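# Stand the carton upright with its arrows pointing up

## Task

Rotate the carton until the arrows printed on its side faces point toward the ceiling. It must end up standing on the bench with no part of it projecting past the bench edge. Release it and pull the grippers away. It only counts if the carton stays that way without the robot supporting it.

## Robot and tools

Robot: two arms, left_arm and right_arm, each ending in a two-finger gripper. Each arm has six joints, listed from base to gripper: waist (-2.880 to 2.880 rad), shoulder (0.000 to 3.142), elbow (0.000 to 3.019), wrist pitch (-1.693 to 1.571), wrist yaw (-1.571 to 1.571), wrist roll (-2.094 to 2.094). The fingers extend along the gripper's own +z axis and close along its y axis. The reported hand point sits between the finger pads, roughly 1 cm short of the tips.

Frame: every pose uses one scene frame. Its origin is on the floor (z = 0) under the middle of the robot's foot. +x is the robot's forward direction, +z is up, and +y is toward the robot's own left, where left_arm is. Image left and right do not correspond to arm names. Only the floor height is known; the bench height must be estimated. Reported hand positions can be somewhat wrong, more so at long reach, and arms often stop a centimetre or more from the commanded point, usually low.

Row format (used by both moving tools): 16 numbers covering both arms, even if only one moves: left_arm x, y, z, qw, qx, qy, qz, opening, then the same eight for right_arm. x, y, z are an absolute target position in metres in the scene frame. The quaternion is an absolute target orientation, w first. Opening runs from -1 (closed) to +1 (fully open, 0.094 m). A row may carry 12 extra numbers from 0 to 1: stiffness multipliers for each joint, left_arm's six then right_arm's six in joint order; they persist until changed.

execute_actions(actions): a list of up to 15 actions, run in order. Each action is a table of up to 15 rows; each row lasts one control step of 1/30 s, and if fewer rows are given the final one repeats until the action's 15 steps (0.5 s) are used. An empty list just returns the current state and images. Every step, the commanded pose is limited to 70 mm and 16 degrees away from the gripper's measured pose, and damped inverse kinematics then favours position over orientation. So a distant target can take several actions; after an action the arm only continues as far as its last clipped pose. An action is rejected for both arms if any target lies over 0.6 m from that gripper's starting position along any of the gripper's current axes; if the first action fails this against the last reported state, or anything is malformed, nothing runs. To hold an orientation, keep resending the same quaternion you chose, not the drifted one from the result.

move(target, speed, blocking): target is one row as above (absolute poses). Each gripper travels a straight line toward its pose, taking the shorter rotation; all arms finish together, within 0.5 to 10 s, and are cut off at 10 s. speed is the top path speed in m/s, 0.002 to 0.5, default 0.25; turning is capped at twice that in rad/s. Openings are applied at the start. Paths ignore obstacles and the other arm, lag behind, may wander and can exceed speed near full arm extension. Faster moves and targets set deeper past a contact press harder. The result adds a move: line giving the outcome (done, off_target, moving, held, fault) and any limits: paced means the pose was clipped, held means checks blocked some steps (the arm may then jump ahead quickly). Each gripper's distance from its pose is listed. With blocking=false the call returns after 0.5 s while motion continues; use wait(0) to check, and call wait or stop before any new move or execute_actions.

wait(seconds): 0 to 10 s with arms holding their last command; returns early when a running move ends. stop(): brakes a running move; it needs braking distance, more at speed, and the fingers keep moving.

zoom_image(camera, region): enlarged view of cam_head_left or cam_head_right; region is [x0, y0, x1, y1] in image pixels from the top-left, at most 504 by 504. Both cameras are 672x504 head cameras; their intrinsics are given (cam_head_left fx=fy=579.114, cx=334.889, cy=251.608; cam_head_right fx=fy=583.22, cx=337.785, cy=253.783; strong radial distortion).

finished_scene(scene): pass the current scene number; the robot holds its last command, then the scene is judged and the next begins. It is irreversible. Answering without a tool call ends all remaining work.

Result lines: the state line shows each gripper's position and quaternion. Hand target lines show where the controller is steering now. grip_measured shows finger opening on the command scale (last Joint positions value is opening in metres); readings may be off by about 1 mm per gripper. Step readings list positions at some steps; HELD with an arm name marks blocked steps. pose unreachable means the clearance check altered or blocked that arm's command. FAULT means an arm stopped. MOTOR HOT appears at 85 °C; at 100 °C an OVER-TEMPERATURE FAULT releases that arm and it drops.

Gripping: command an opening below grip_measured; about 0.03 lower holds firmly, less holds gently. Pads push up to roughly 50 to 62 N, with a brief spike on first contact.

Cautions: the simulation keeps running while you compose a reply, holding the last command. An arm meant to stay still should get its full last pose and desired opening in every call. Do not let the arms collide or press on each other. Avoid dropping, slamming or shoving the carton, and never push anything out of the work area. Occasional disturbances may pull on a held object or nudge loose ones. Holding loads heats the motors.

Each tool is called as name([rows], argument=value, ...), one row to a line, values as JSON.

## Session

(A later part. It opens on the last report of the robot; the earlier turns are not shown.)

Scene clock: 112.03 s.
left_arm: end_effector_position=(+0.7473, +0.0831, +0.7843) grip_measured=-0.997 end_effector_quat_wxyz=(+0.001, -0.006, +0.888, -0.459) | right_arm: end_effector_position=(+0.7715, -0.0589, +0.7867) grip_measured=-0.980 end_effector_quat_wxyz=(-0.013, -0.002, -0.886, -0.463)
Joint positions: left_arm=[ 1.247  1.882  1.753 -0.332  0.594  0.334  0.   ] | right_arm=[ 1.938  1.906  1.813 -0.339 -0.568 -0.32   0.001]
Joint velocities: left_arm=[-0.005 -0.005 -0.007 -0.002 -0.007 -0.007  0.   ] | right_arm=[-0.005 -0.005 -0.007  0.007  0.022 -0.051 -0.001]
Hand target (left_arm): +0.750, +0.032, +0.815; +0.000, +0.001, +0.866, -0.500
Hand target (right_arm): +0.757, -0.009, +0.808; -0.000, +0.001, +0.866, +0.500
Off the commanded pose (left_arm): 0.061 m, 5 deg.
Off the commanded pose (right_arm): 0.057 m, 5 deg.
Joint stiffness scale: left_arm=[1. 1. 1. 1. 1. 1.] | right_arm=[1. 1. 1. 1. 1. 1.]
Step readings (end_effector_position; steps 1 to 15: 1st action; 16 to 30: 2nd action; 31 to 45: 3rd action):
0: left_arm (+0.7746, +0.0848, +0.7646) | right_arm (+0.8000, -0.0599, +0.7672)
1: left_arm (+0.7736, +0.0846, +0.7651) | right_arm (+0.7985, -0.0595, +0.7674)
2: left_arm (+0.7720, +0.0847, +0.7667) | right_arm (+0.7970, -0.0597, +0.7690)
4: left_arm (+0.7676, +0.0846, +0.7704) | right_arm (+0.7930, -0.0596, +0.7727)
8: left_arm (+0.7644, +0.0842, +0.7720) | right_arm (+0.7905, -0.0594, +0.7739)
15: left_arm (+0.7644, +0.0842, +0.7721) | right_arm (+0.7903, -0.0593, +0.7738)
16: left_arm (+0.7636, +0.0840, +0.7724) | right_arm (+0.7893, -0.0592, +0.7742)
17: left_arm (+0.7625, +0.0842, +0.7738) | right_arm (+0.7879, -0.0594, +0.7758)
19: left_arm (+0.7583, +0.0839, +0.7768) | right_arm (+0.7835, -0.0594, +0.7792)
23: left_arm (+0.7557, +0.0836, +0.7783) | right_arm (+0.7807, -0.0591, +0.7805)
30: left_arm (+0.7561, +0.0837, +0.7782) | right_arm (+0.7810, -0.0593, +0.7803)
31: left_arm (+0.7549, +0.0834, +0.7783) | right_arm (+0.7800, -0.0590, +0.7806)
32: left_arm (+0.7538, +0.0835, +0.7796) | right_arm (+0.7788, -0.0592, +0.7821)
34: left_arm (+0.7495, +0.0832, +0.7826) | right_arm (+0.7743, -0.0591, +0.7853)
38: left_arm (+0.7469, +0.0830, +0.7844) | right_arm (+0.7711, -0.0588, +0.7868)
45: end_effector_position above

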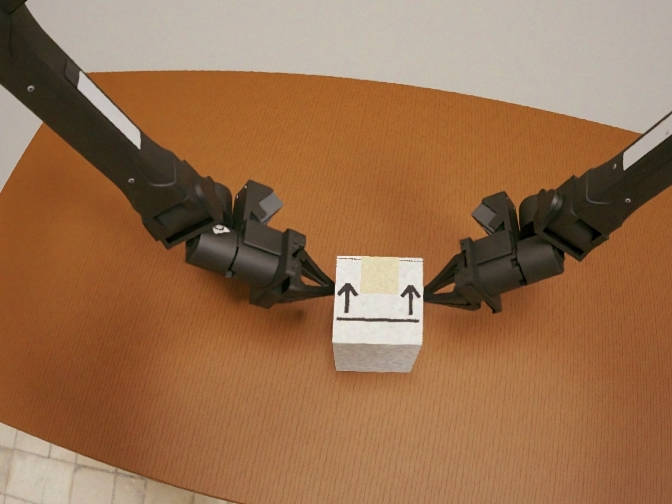

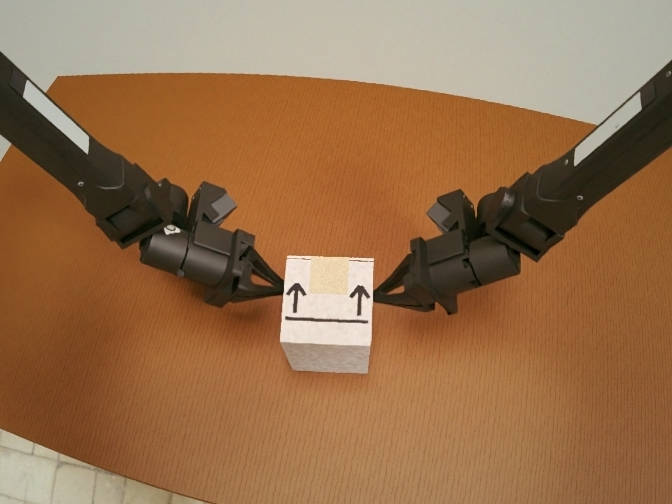

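execute_actions([
  [[0.737,0.03,0.818,0,0,0.866,-0.5,-1,0.742,-0.008,0.811,0,0,0.866,0.5,-1]],
  [[0.722,0.03,0.819,0,0,0.866,-0.5,-1,0.727,-0.008,0.812,0,0,0.866,0.5,-1]],
  [[0.707,0.03,0.817,0,0,0.866,-0.5,-1,0.712,-0.008,0.81,0,0,0.866,0.5,-1]],
  [[0.692,0.03,0.813,0,0,0.866,-0.5,-1,0.697,-0.008,0.806,0,0,0.866,0.5,-1]],
])

Scene clock: 116.47 s.
left_arm: end_effector_position=(+0.7192, +0.0811, +0.7956) grip_measured=-0.997 end_effector_quat_wxyz=(+0.022, -0.003, +0.887, -0.462) | right_arm: end_effector_position=(+0.7407, -0.0598, +0.7967) grip_measured=-0.980 end_effector_quat_wxyz=(-0.033, -0.004, -0.884, -0.466)
Joint positions: left_arm=[ 1.255  1.847  1.614 -0.193  0.619  0.341  0.   ] | right_arm=[ 1.925  1.868  1.664 -0.192 -0.599 -0.32   0.001]
Joint velocities: left_arm=[-0.005 -0.005  0.007 -0.012 -0.037 -0.007 -0.   ] | right_arm=[-0.015  0.005 -0.002 -0.002 -0.037  0.022  0.001]
Hand target (left_arm): +0.693, +0.032, +0.814; +0.000, +0.001, +0.866, -0.500
Hand target (right_arm): +0.698, -0.010, +0.807; -0.000, +0.001, +0.866, +0.500
Off the commanded pose (left_arm): 0.060 m, 6 deg.
Off the commanded pose (right_arm): 0.068 m, 6 deg.
Joint stiffness scale: left_arm=[1. 1. 1. 1. 1. 1.] | right_arm=[1. 1. 1. 1. 1. 1.]
Step readings (end_effector_position; steps 1 to 15: 1st action; 16 to 30: 2nd action; 31 to 45: 3rd action; 46 to 60: 4th action):
0: left_arm (+0.7473, +0.0831, +0.7843) | right_arm (+0.7715, -0.0589, +0.7867)
1: left_arm (+0.7462, +0.0828, +0.7844) | right_arm (+0.7704, -0.0587, +0.7868)
2: left_arm (+0.7455, +0.0829, +0.7853) | right_arm (+0.7697, -0.0588, +0.7878)
4: left_arm (+0.7412, +0.0823, +0.7876) | right_arm (+0.7652, -0.0590, +0.7899)
8: left_arm (+0.7386, +0.0820, +0.7890) | right_arm (+0.7620, -0.0594, +0.7911)
15: left_arm (+0.7390, +0.0821, +0.7888) | right_arm (+0.7624, -0.0594, +0.7910)
16: left_arm (+0.7382, +0.0818, +0.7888) | right_arm (+0.7615, -0.0594, +0.7910)
17: left_arm (+0.7375, +0.0818, +0.7895) | right_arm (+0.7606, -0.0593, +0.7917)
19: left_arm (+0.7335, +0.0814, +0.7912) | right_arm (+0.7562, -0.0596, +0.7931)
23: left_arm (+0.7306, +0.0809, +0.7925) | right_arm (+0.7526, -0.0599, +0.7943)
30: left_arm (+0.7310, +0.0810, +0.7923) | right_arm (+0.7530, -0.0600, +0.7942)
31: left_arm (+0.7304, +0.0809, +0.7924) | right_arm (+0.7525, -0.0600, +0.7939)
32: left_arm (+0.7300, +0.0806, +0.7928) | right_arm (+0.7518, -0.0602, +0.7942)
34: left_arm (+0.7270, +0.0806, +0.7937) | right_arm (+0.7486, -0.0603, +0.7950)
38: left_arm (+0.7240, +0.0808, +0.7946) | right_arm (+0.7459, -0.0601, +0.7959)
45: left_arm (+0.7244, +0.0809, +0.7945) | right_arm (+0.7462, -0.0602, +0.7958)
46: left_arm (+0.7242, +0.0809, +0.7944) | right_arm (+0.7459, -0.0602, +0.7957)
47: left_arm (+0.7236, +0.0806, +0.7945) | right_arm (+0.7452, -0.0601, +0.7956)
49: left_arm (+0.7212, +0.0810, +0.7950) | right_arm (+0.7431, -0.0599, +0.7962)
53: left_arm (+0.7189, +0.0811, +0.7957) | right_arm (+0.7404, -0.0597, +0.7967)
60: end_effector_position above

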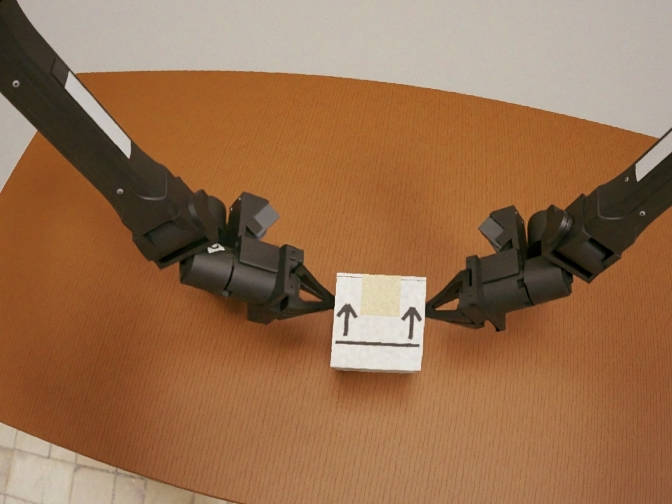

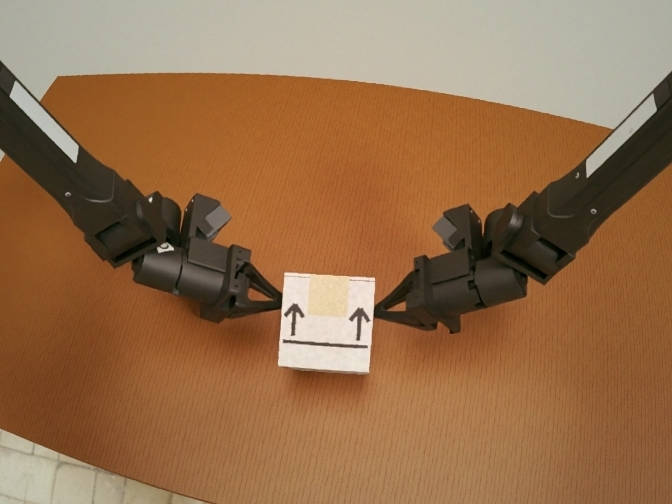

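execute_actions([
  [[0.682,0.035,0.815,0,0,0.866,-0.5,-1,0.695,-0.015,0.81,0,0,0.866,0.5,-1]],
  [[0.67,0.035,0.815,0,0,0.866,-0.5,-1,0.685,-0.015,0.81,0,0,0.866,0.5,-1]],
  [[0.66,0.033,0.813,0,0,0.866,-0.5,-1,0.675,-0.013,0.808,0,0,0.866,0.5,-1]],
  [[0.65,0.033,0.81,0,0,0.866,-0.5,-1,0.665,-0.013,0.805,0,0,0.866,0.5,-1]],
])

Scene clock: 121.27 s.
left_arm: end_effector_position=(+0.6834, +0.0821, +0.8003) grip_measured=-0.997 end_effector_quat_wxyz=(+0.024, -0.001, +0.884, -0.466) | right_arm: end_effector_position=(+0.7063, -0.0592, +0.7998) grip_measured=-0.980 end_effector_quat_wxyz=(-0.027, -0.007, -0.882, -0.471)
Joint positions: left_arm=[ 1.273  1.839  1.515 -0.107  0.645  0.355  0.   ] | right_arm=[ 1.911  1.861  1.576 -0.128 -0.619 -0.323  0.001]
Joint velocities: left_arm=[-0.005  0.005  0.007 -0.007 -0.037 -0.037 -0.001] | right_arm=[-0.005 -0.005  0.007  0.007  0.007  0.022 -0.   ]
Hand target (left_arm): +0.650, +0.035, +0.812; +0.000, +0.001, +0.866, -0.500
Hand target (right_arm): +0.666, -0.015, +0.806; +0.000, +0.001, +0.866, +0.500
Off the commanded pose (left_arm): 0.060 m, 5 deg.
Off the commanded pose (right_arm): 0.062 m, 5 deg.
Joint stiffness scale: left_arm=[1. 1. 1. 1. 1. 1.] | right_arm=[1. 1. 1. 1. 1. 1.]
Step readings (end_effector_position; steps 1 to 15: 1st action; 16 to 30: 2nd action; 31 to 45: 3rd action; 46 to 60: 4th action):
0: left_arm (+0.7192, +0.0811, +0.7956) | right_arm (+0.7407, -0.0598, +0.7967)
1: left_arm (+0.7185, +0.0811, +0.7958) | right_arm (+0.7404, -0.0600, +0.7969)
2: left_arm (+0.7172, +0.0810, +0.7963) | right_arm (+0.7394, -0.0601, +0.7972)
4: left_arm (+0.7122, +0.0810, +0.7971) | right_arm (+0.7347, -0.0602, +0.7980)
8: left_arm (+0.7057, +0.0812, +0.7985) | right_arm (+0.7280, -0.0597, +0.7989)
15: left_arm (+0.7054, +0.0814, +0.7984) | right_arm (+0.7278, -0.0600, +0.7990)
16: left_arm (+0.7050, +0.0813, +0.7985) | right_arm (+0.7276, -0.0599, +0.7989)
17: left_arm (+0.7046, +0.0811, +0.7987) | right_arm (+0.7271, -0.0598, +0.7991)
19: left_arm (+0.7017, +0.0814, +0.7991) | right_arm (+0.7241, -0.0598, +0.7993)
23: left_arm (+0.6960, +0.0814, +0.7998) | right_arm (+0.7185, -0.0594, +0.7997)
30: left_arm (+0.6949, +0.0817, +0.7997) | right_arm (+0.7175, -0.0594, +0.7997)
31: left_arm (+0.6949, +0.0816, +0.7996) | right_arm (+0.7176, -0.0593, +0.7996)
32: left_arm (+0.6949, +0.0815, +0.7996) | right_arm (+0.7176, -0.0592, +0.7997)
34: left_arm (+0.6937, +0.0815, +0.7998) | right_arm (+0.7165, -0.0592, +0.7997)
38: left_arm (+0.6907, +0.0817, +0.8000) | right_arm (+0.7134, -0.0592, +0.7998)
45: left_arm (+0.6899, +0.0817, +0.8000) | right_arm (+0.7126, -0.0592, +0.7997)
46: left_arm (+0.6899, +0.0818, +0.8000) | right_arm (+0.7125, -0.0593, +0.7997)
47: left_arm (+0.6900, +0.0817, +0.8001) | right_arm (+0.7127, -0.0592, +0.7998)
49: left_arm (+0.6882, +0.0818, +0.8001) | right_arm (+0.7111, -0.0591, +0.7998)
53: left_arm (+0.6843, +0.0821, +0.8002) | right_arm (+0.7072, -0.0592, +0.7998)
60: end_effector_position above

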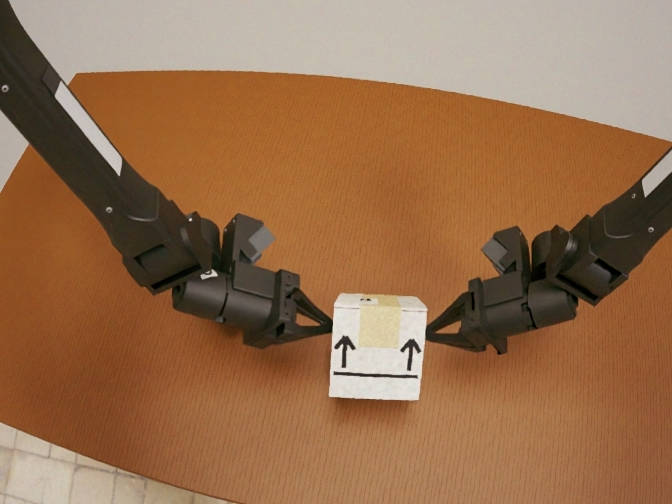

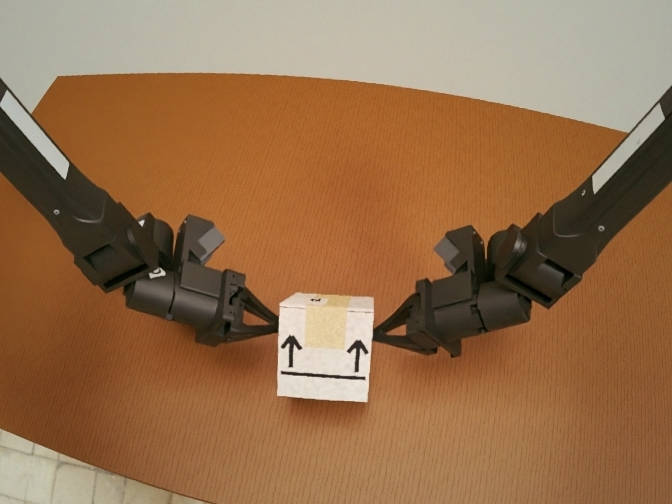

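execute_actions([
  [[0.638,0.035,0.806,0,0,0.866,-0.5,-1,0.655,-0.015,0.802,0,0,0.866,0.5,-1]],
  [[0.626,0.035,0.801,0,0,0.866,-0.5,-1,0.643,-0.015,0.797,0,0,0.866,0.5,-1]],
  [[0.614,0.035,0.795,0,0,0.866,-0.5,-1,0.631,-0.015,0.791,0,0,0.866,0.5,-1]],
  [[0.602,0.035,0.788,0,0,0.866,-0.5,-1,0.619,-0.015,0.784,0,0,0.866,0.5,-1]],
  [[0.591,0.035,0.78,0,0,0.866,-0.5,-1,0.608,-0.015,0.776,0,0,0.866,0.5,-1]],
])

Scene clock: 127.07 s.
left_arm: end_effector_position=(+0.6125, +0.0822, +0.7688) grip_measured=-0.997 end_effector_quat_wxyz=(+0.014, -0.001, +0.886, -0.464) | right_arm: end_effector_position=(+0.6164, -0.0574, +0.7588) grip_measured=-0.980 end_effector_quat_wxyz=(-0.000, -0.011, -0.884, -0.467)
Joint positions: left_arm=[ 1.317  1.938  1.48  -0.009  0.673  0.384  0.   ] | right_arm=[ 1.859  1.982  1.539 -0.033 -0.644 -0.345  0.001]
Joint velocities: left_arm=[-0.015 -0.005  0.022 -0.032  0.022 -0.095  0.   ] | right_arm=[-0.015  0.024  0.002 -0.017  0.051 -0.022 -0.001]
Hand target (left_arm): +0.591, +0.037, +0.782; +0.000, +0.001, +0.866, -0.500
Hand target (right_arm): +0.608, -0.016, +0.776; +0.000, +0.001, +0.866, +0.500
Off the commanded pose (left_arm): 0.053 m, 5 deg.
Off the commanded pose (right_arm): 0.047 m, 5 deg.
Joint stiffness scale: left_arm=[1. 1. 1. 1. 1. 1.] | right_arm=[1. 1. 1. 1. 1. 1.]
Step readings (end_effector_position; steps 1 to 15: 1st action; 16 to 30: 2nd action; 31 to 45: 3rd action; 46 to 60: 4th action; 61 to 75: 5th action):
0: left_arm (+0.6834, +0.0821, +0.8003) | right_arm (+0.7063, -0.0592, +0.7998)
1: left_arm (+0.6833, +0.0824, +0.8002) | right_arm (+0.7061, -0.0592, +0.7997)
2: left_arm (+0.6835, +0.0825, +0.8003) | right_arm (+0.7061, -0.0591, +0.7997)
4: left_arm (+0.6816, +0.0824, +0.8004) | right_arm (+0.7042, -0.0590, +0.7997)
8: left_arm (+0.6766, +0.0827, +0.8005) | right_arm (+0.6990, -0.0588, +0.7991)
15: left_arm (+0.6747, +0.0830, +0.8003) | right_arm (+0.6970, -0.0587, +0.7989)
16: left_arm (+0.6746, +0.0829, +0.8002) | right_arm (+0.6967, -0.0588, +0.7986)
17: left_arm (+0.6747, +0.0829, +0.8002) | right_arm (+0.6968, -0.0589, +0.7984)
19: left_arm (+0.6732, +0.0828, +0.8001) | right_arm (+0.6950, -0.0586, +0.7974)
23: left_arm (+0.6669, +0.0829, +0.7994) | right_arm (+0.6890, -0.0584, +0.7950)
30: left_arm (+0.6591, +0.0832, +0.7977) | right_arm (+0.6811, -0.0582, +0.7921)
31: left_arm (+0.6584, +0.0831, +0.7974) | right_arm (+0.6802, -0.0580, +0.7919)
32: left_arm (+0.6582, +0.0832, +0.7969) | right_arm (+0.6802, -0.0583, +0.7913)
34: left_arm (+0.6563, +0.0834, +0.7951) | right_arm (+0.6775, -0.0580, +0.7896)
38: left_arm (+0.6478, +0.0836, +0.7914) | right_arm (+0.6688, -0.0578, +0.7859)
45: left_arm (+0.6344, +0.0840, +0.7864) | right_arm (+0.6556, -0.0570, +0.7808)
46: left_arm (+0.6330, +0.0841, +0.7856) | right_arm (+0.6542, -0.0571, +0.7799)
47: left_arm (+0.6323, +0.0839, +0.7848) | right_arm (+0.6533, -0.0572, +0.7792)
49: left_arm (+0.6288, +0.0840, +0.7825) | right_arm (+0.6493, -0.0570, +0.7770)
53: left_arm (+0.6216, +0.0834, +0.7780) | right_arm (+0.6398, -0.0573, +0.7712)
60: left_arm (+0.6175, +0.0826, +0.7762) | right_arm (+0.6334, -0.0580, +0.7674)
61: left_arm (+0.6179, +0.0828, +0.7756) | right_arm (+0.6336, -0.0578, +0.7674)
62: left_arm (+0.6184, +0.0828, +0.7749) | right_arm (+0.6335, -0.0578, +0.7667)
64: left_arm (+0.6179, +0.0823, +0.7728) | right_arm (+0.6319, -0.0582, +0.7651)
68: left_arm (+0.6142, +0.0818, +0.7698) | right_arm (+0.6251, -0.0583, +0.7620)
75: end_effector_position above

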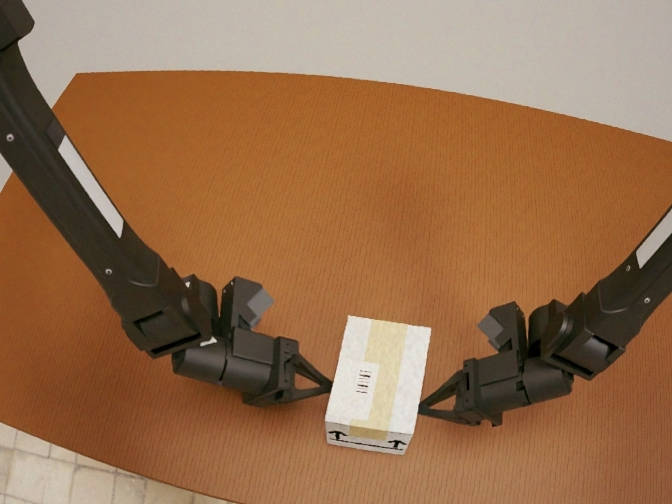

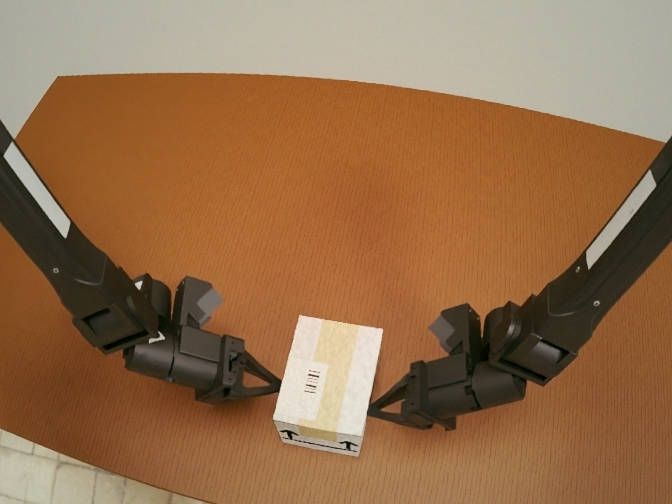

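execute_actions([
  [[0.595,0.05,0.765,0,0,0.866,-0.5,-1,0.61,-0.028,0.762,0,0,0.866,0.5,-1]],
  [[0.605,0.08,0.76,0,0,0.866,-0.5,-1,0.612,-0.055,0.756,0,0,0.866,0.5,-1]],
  [[0.605,0.125,0.77,0,0,0.866,-0.5,-1,0.612,-0.1,0.765,0,0,0.866,0.5,-1]],
])

move(target=[0.6,0.28,0.9,0,0,0.887,-0.462,-1,0.6,-0.26,0.9,0,0,0.887,0.462,-1], speed=0.4)

Scene clock: 130.60 s.
left_arm: end_effector_position=(+0.5988, +0.1216, +0.7633) grip_measured=-0.997 end_effector_quat_wxyz=(-0.003, -0.004, +0.867, -0.499) | right_arm: end_effector_position=(+0.6188, -0.1054, +0.7588) grip_measured=-0.980 end_effector_quat_wxyz=(-0.007, -0.003, -0.870, -0.493)
Joint positions: left_arm=[ 1.396  1.952  1.538 -0.166  0.803  0.466  0.   ] | right_arm=[ 1.78   1.961  1.57  -0.141 -0.77  -0.431  0.001]
Joint velocities: left_arm=[-0.005 -0.005 -0.002 -0.002 -0.007 -0.037  0.001] | right_arm=[-0.015 -0.005  0.017 -0.002 -0.081 -0.022  0.   ]
Hand target (left_arm): +0.605, +0.124, +0.771; +0.000, -0.000, +0.866, -0.500
Hand target (right_arm): +0.612, -0.100, +0.765; +0.000, -0.000, +0.866, +0.500
Off the commanded pose (left_arm): 0.010 m, 1 deg.
Off the commanded pose (right_arm): 0.011 m, 1 deg.
Joint stiffness scale: left_arm=[1. 1. 1. 1. 1. 1.] | right_arm=[1. 1. 1. 1. 1. 1.]
Step readings (end_effector_position; steps 1 to 15: 1st action; 16 to 30: 2nd action; 31 to 45: 3rd action):
0: left_arm (+0.6140, +0.0825, +0.7685) | right_arm (+0.6154, -0.0570, +0.7586)
1: left_arm (+0.6157, +0.0827, +0.7683) | right_arm (+0.6164, -0.0575, +0.7584)
2: left_arm (+0.6174, +0.0830, +0.7673) | right_arm (+0.6171, -0.0575, +0.7581)
4: left_arm (+0.6207, +0.0823, +0.7645) | right_arm (+0.6176, -0.0575, +0.7570)
8: left_arm (+0.6215, +0.0821, +0.7636) | right_arm (+0.6175, -0.0575, +0.7568)
15: left_arm (+0.6215, +0.0821, +0.7636) | right_arm (+0.6175, -0.0575, +0.7568)
16: left_arm (+0.6225, +0.0835, +0.7639) | right_arm (+0.6178, -0.0590, +0.7567)
17: left_arm (+0.6235, +0.0842, +0.7648) | right_arm (+0.6180, -0.0596, +0.7576)
19: left_arm (+0.6252, +0.0855, +0.7653) | right_arm (+0.6193, -0.0603, +0.7577)
23: left_arm (+0.6259, +0.0854, +0.7658) | right_arm (+0.6203, -0.0603, +0.7579)
30: left_arm (+0.6249, +0.0852, +0.7659) | right_arm (+0.6200, -0.0602, +0.7581)
31: left_arm (+0.6243, +0.0850, +0.7689) | right_arm (+0.6204, -0.0612, +0.7604)
32: left_arm (+0.6227, +0.0860, +0.7716) | right_arm (+0.6192, -0.0626, +0.7637)
34: left_arm (+0.6152, +0.0937, +0.7720) | right_arm (+0.6160, -0.0727, +0.7649)
38: left_arm (+0.6021, +0.1132, +0.7662) | right_arm (+0.6156, -0.0964, +0.7598)
45: end_effector_position above

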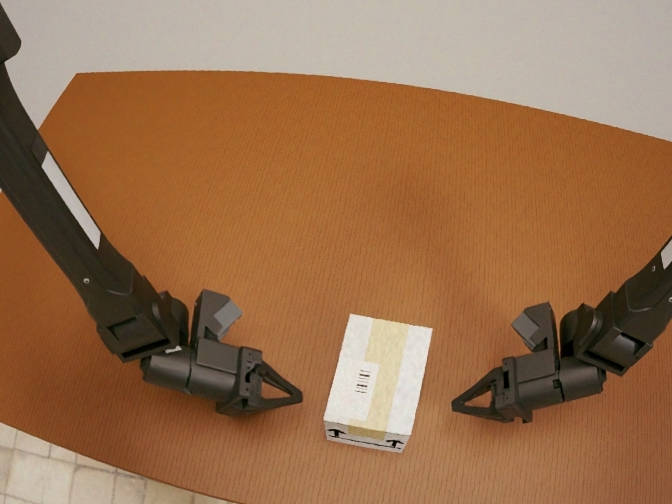

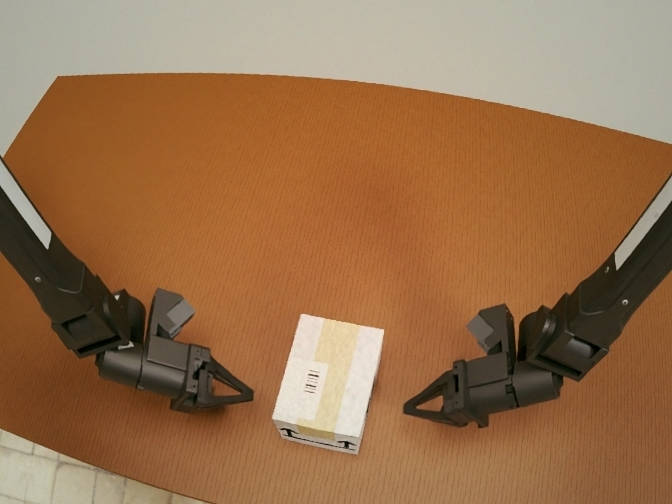

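Scene clock: 131.90 s.
left_arm: end_effector_position=(+0.6105, +0.2883, +0.9023) grip_measured=-0.997 end_effector_quat_wxyz=(+0.009, +0.001, +0.892, -0.452) | right_arm: end_effector_position=(+0.6138, -0.2683, +0.9008) grip_measured=-0.980 end_effector_quat_wxyz=(-0.014, +0.005, -0.892, -0.451)
Joint positions: left_arm=[ 1.638  1.504  1.186 -0.319  0.92   0.62   0.   ] | right_arm=[ 1.546  1.505  1.167 -0.259 -0.886 -0.585  0.001]
Joint velocities: left_arm=[ 0.005  0.005 -0.017  0.007 -0.051  0.022  0.   ] | right_arm=[ 0.005 -0.005  0.002 -0.002  0.051 -0.007  0.   ]
Hand target (left_arm): +0.600, +0.277, +0.903; -0.000, -0.001, +0.886, -0.463
Hand target (right_arm): +0.597, -0.258, +0.902; -0.001, -0.002, +0.887, +0.461
Off the commanded pose (left_arm): 0.014 m, 2 deg.
Off the commanded pose (right_arm): 0.016 m, 2 deg.
Joint stiffness scale: left_arm=[1. 1. 1. 1. 1. 1.] | right_arm=[1. 1. 1. 1. 1. 1.]
move: off_target (left_arm, right_arm); limits=paced

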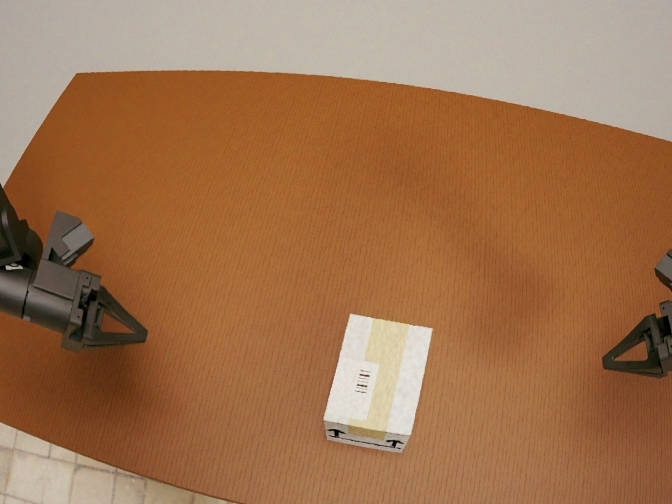

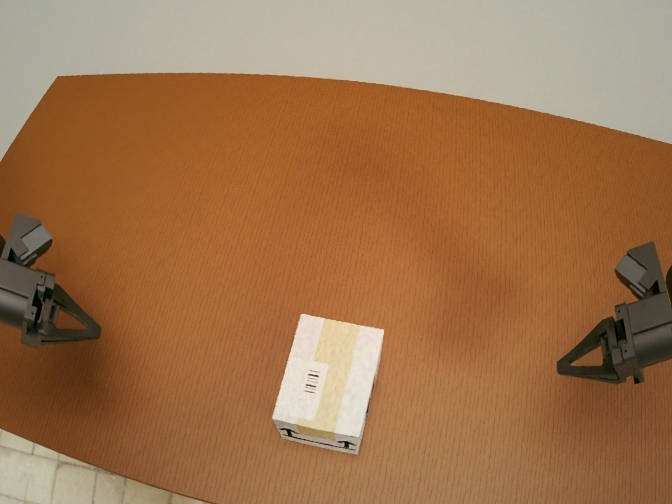

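finished_scene(scene=2)

The scene is finished: the task was done.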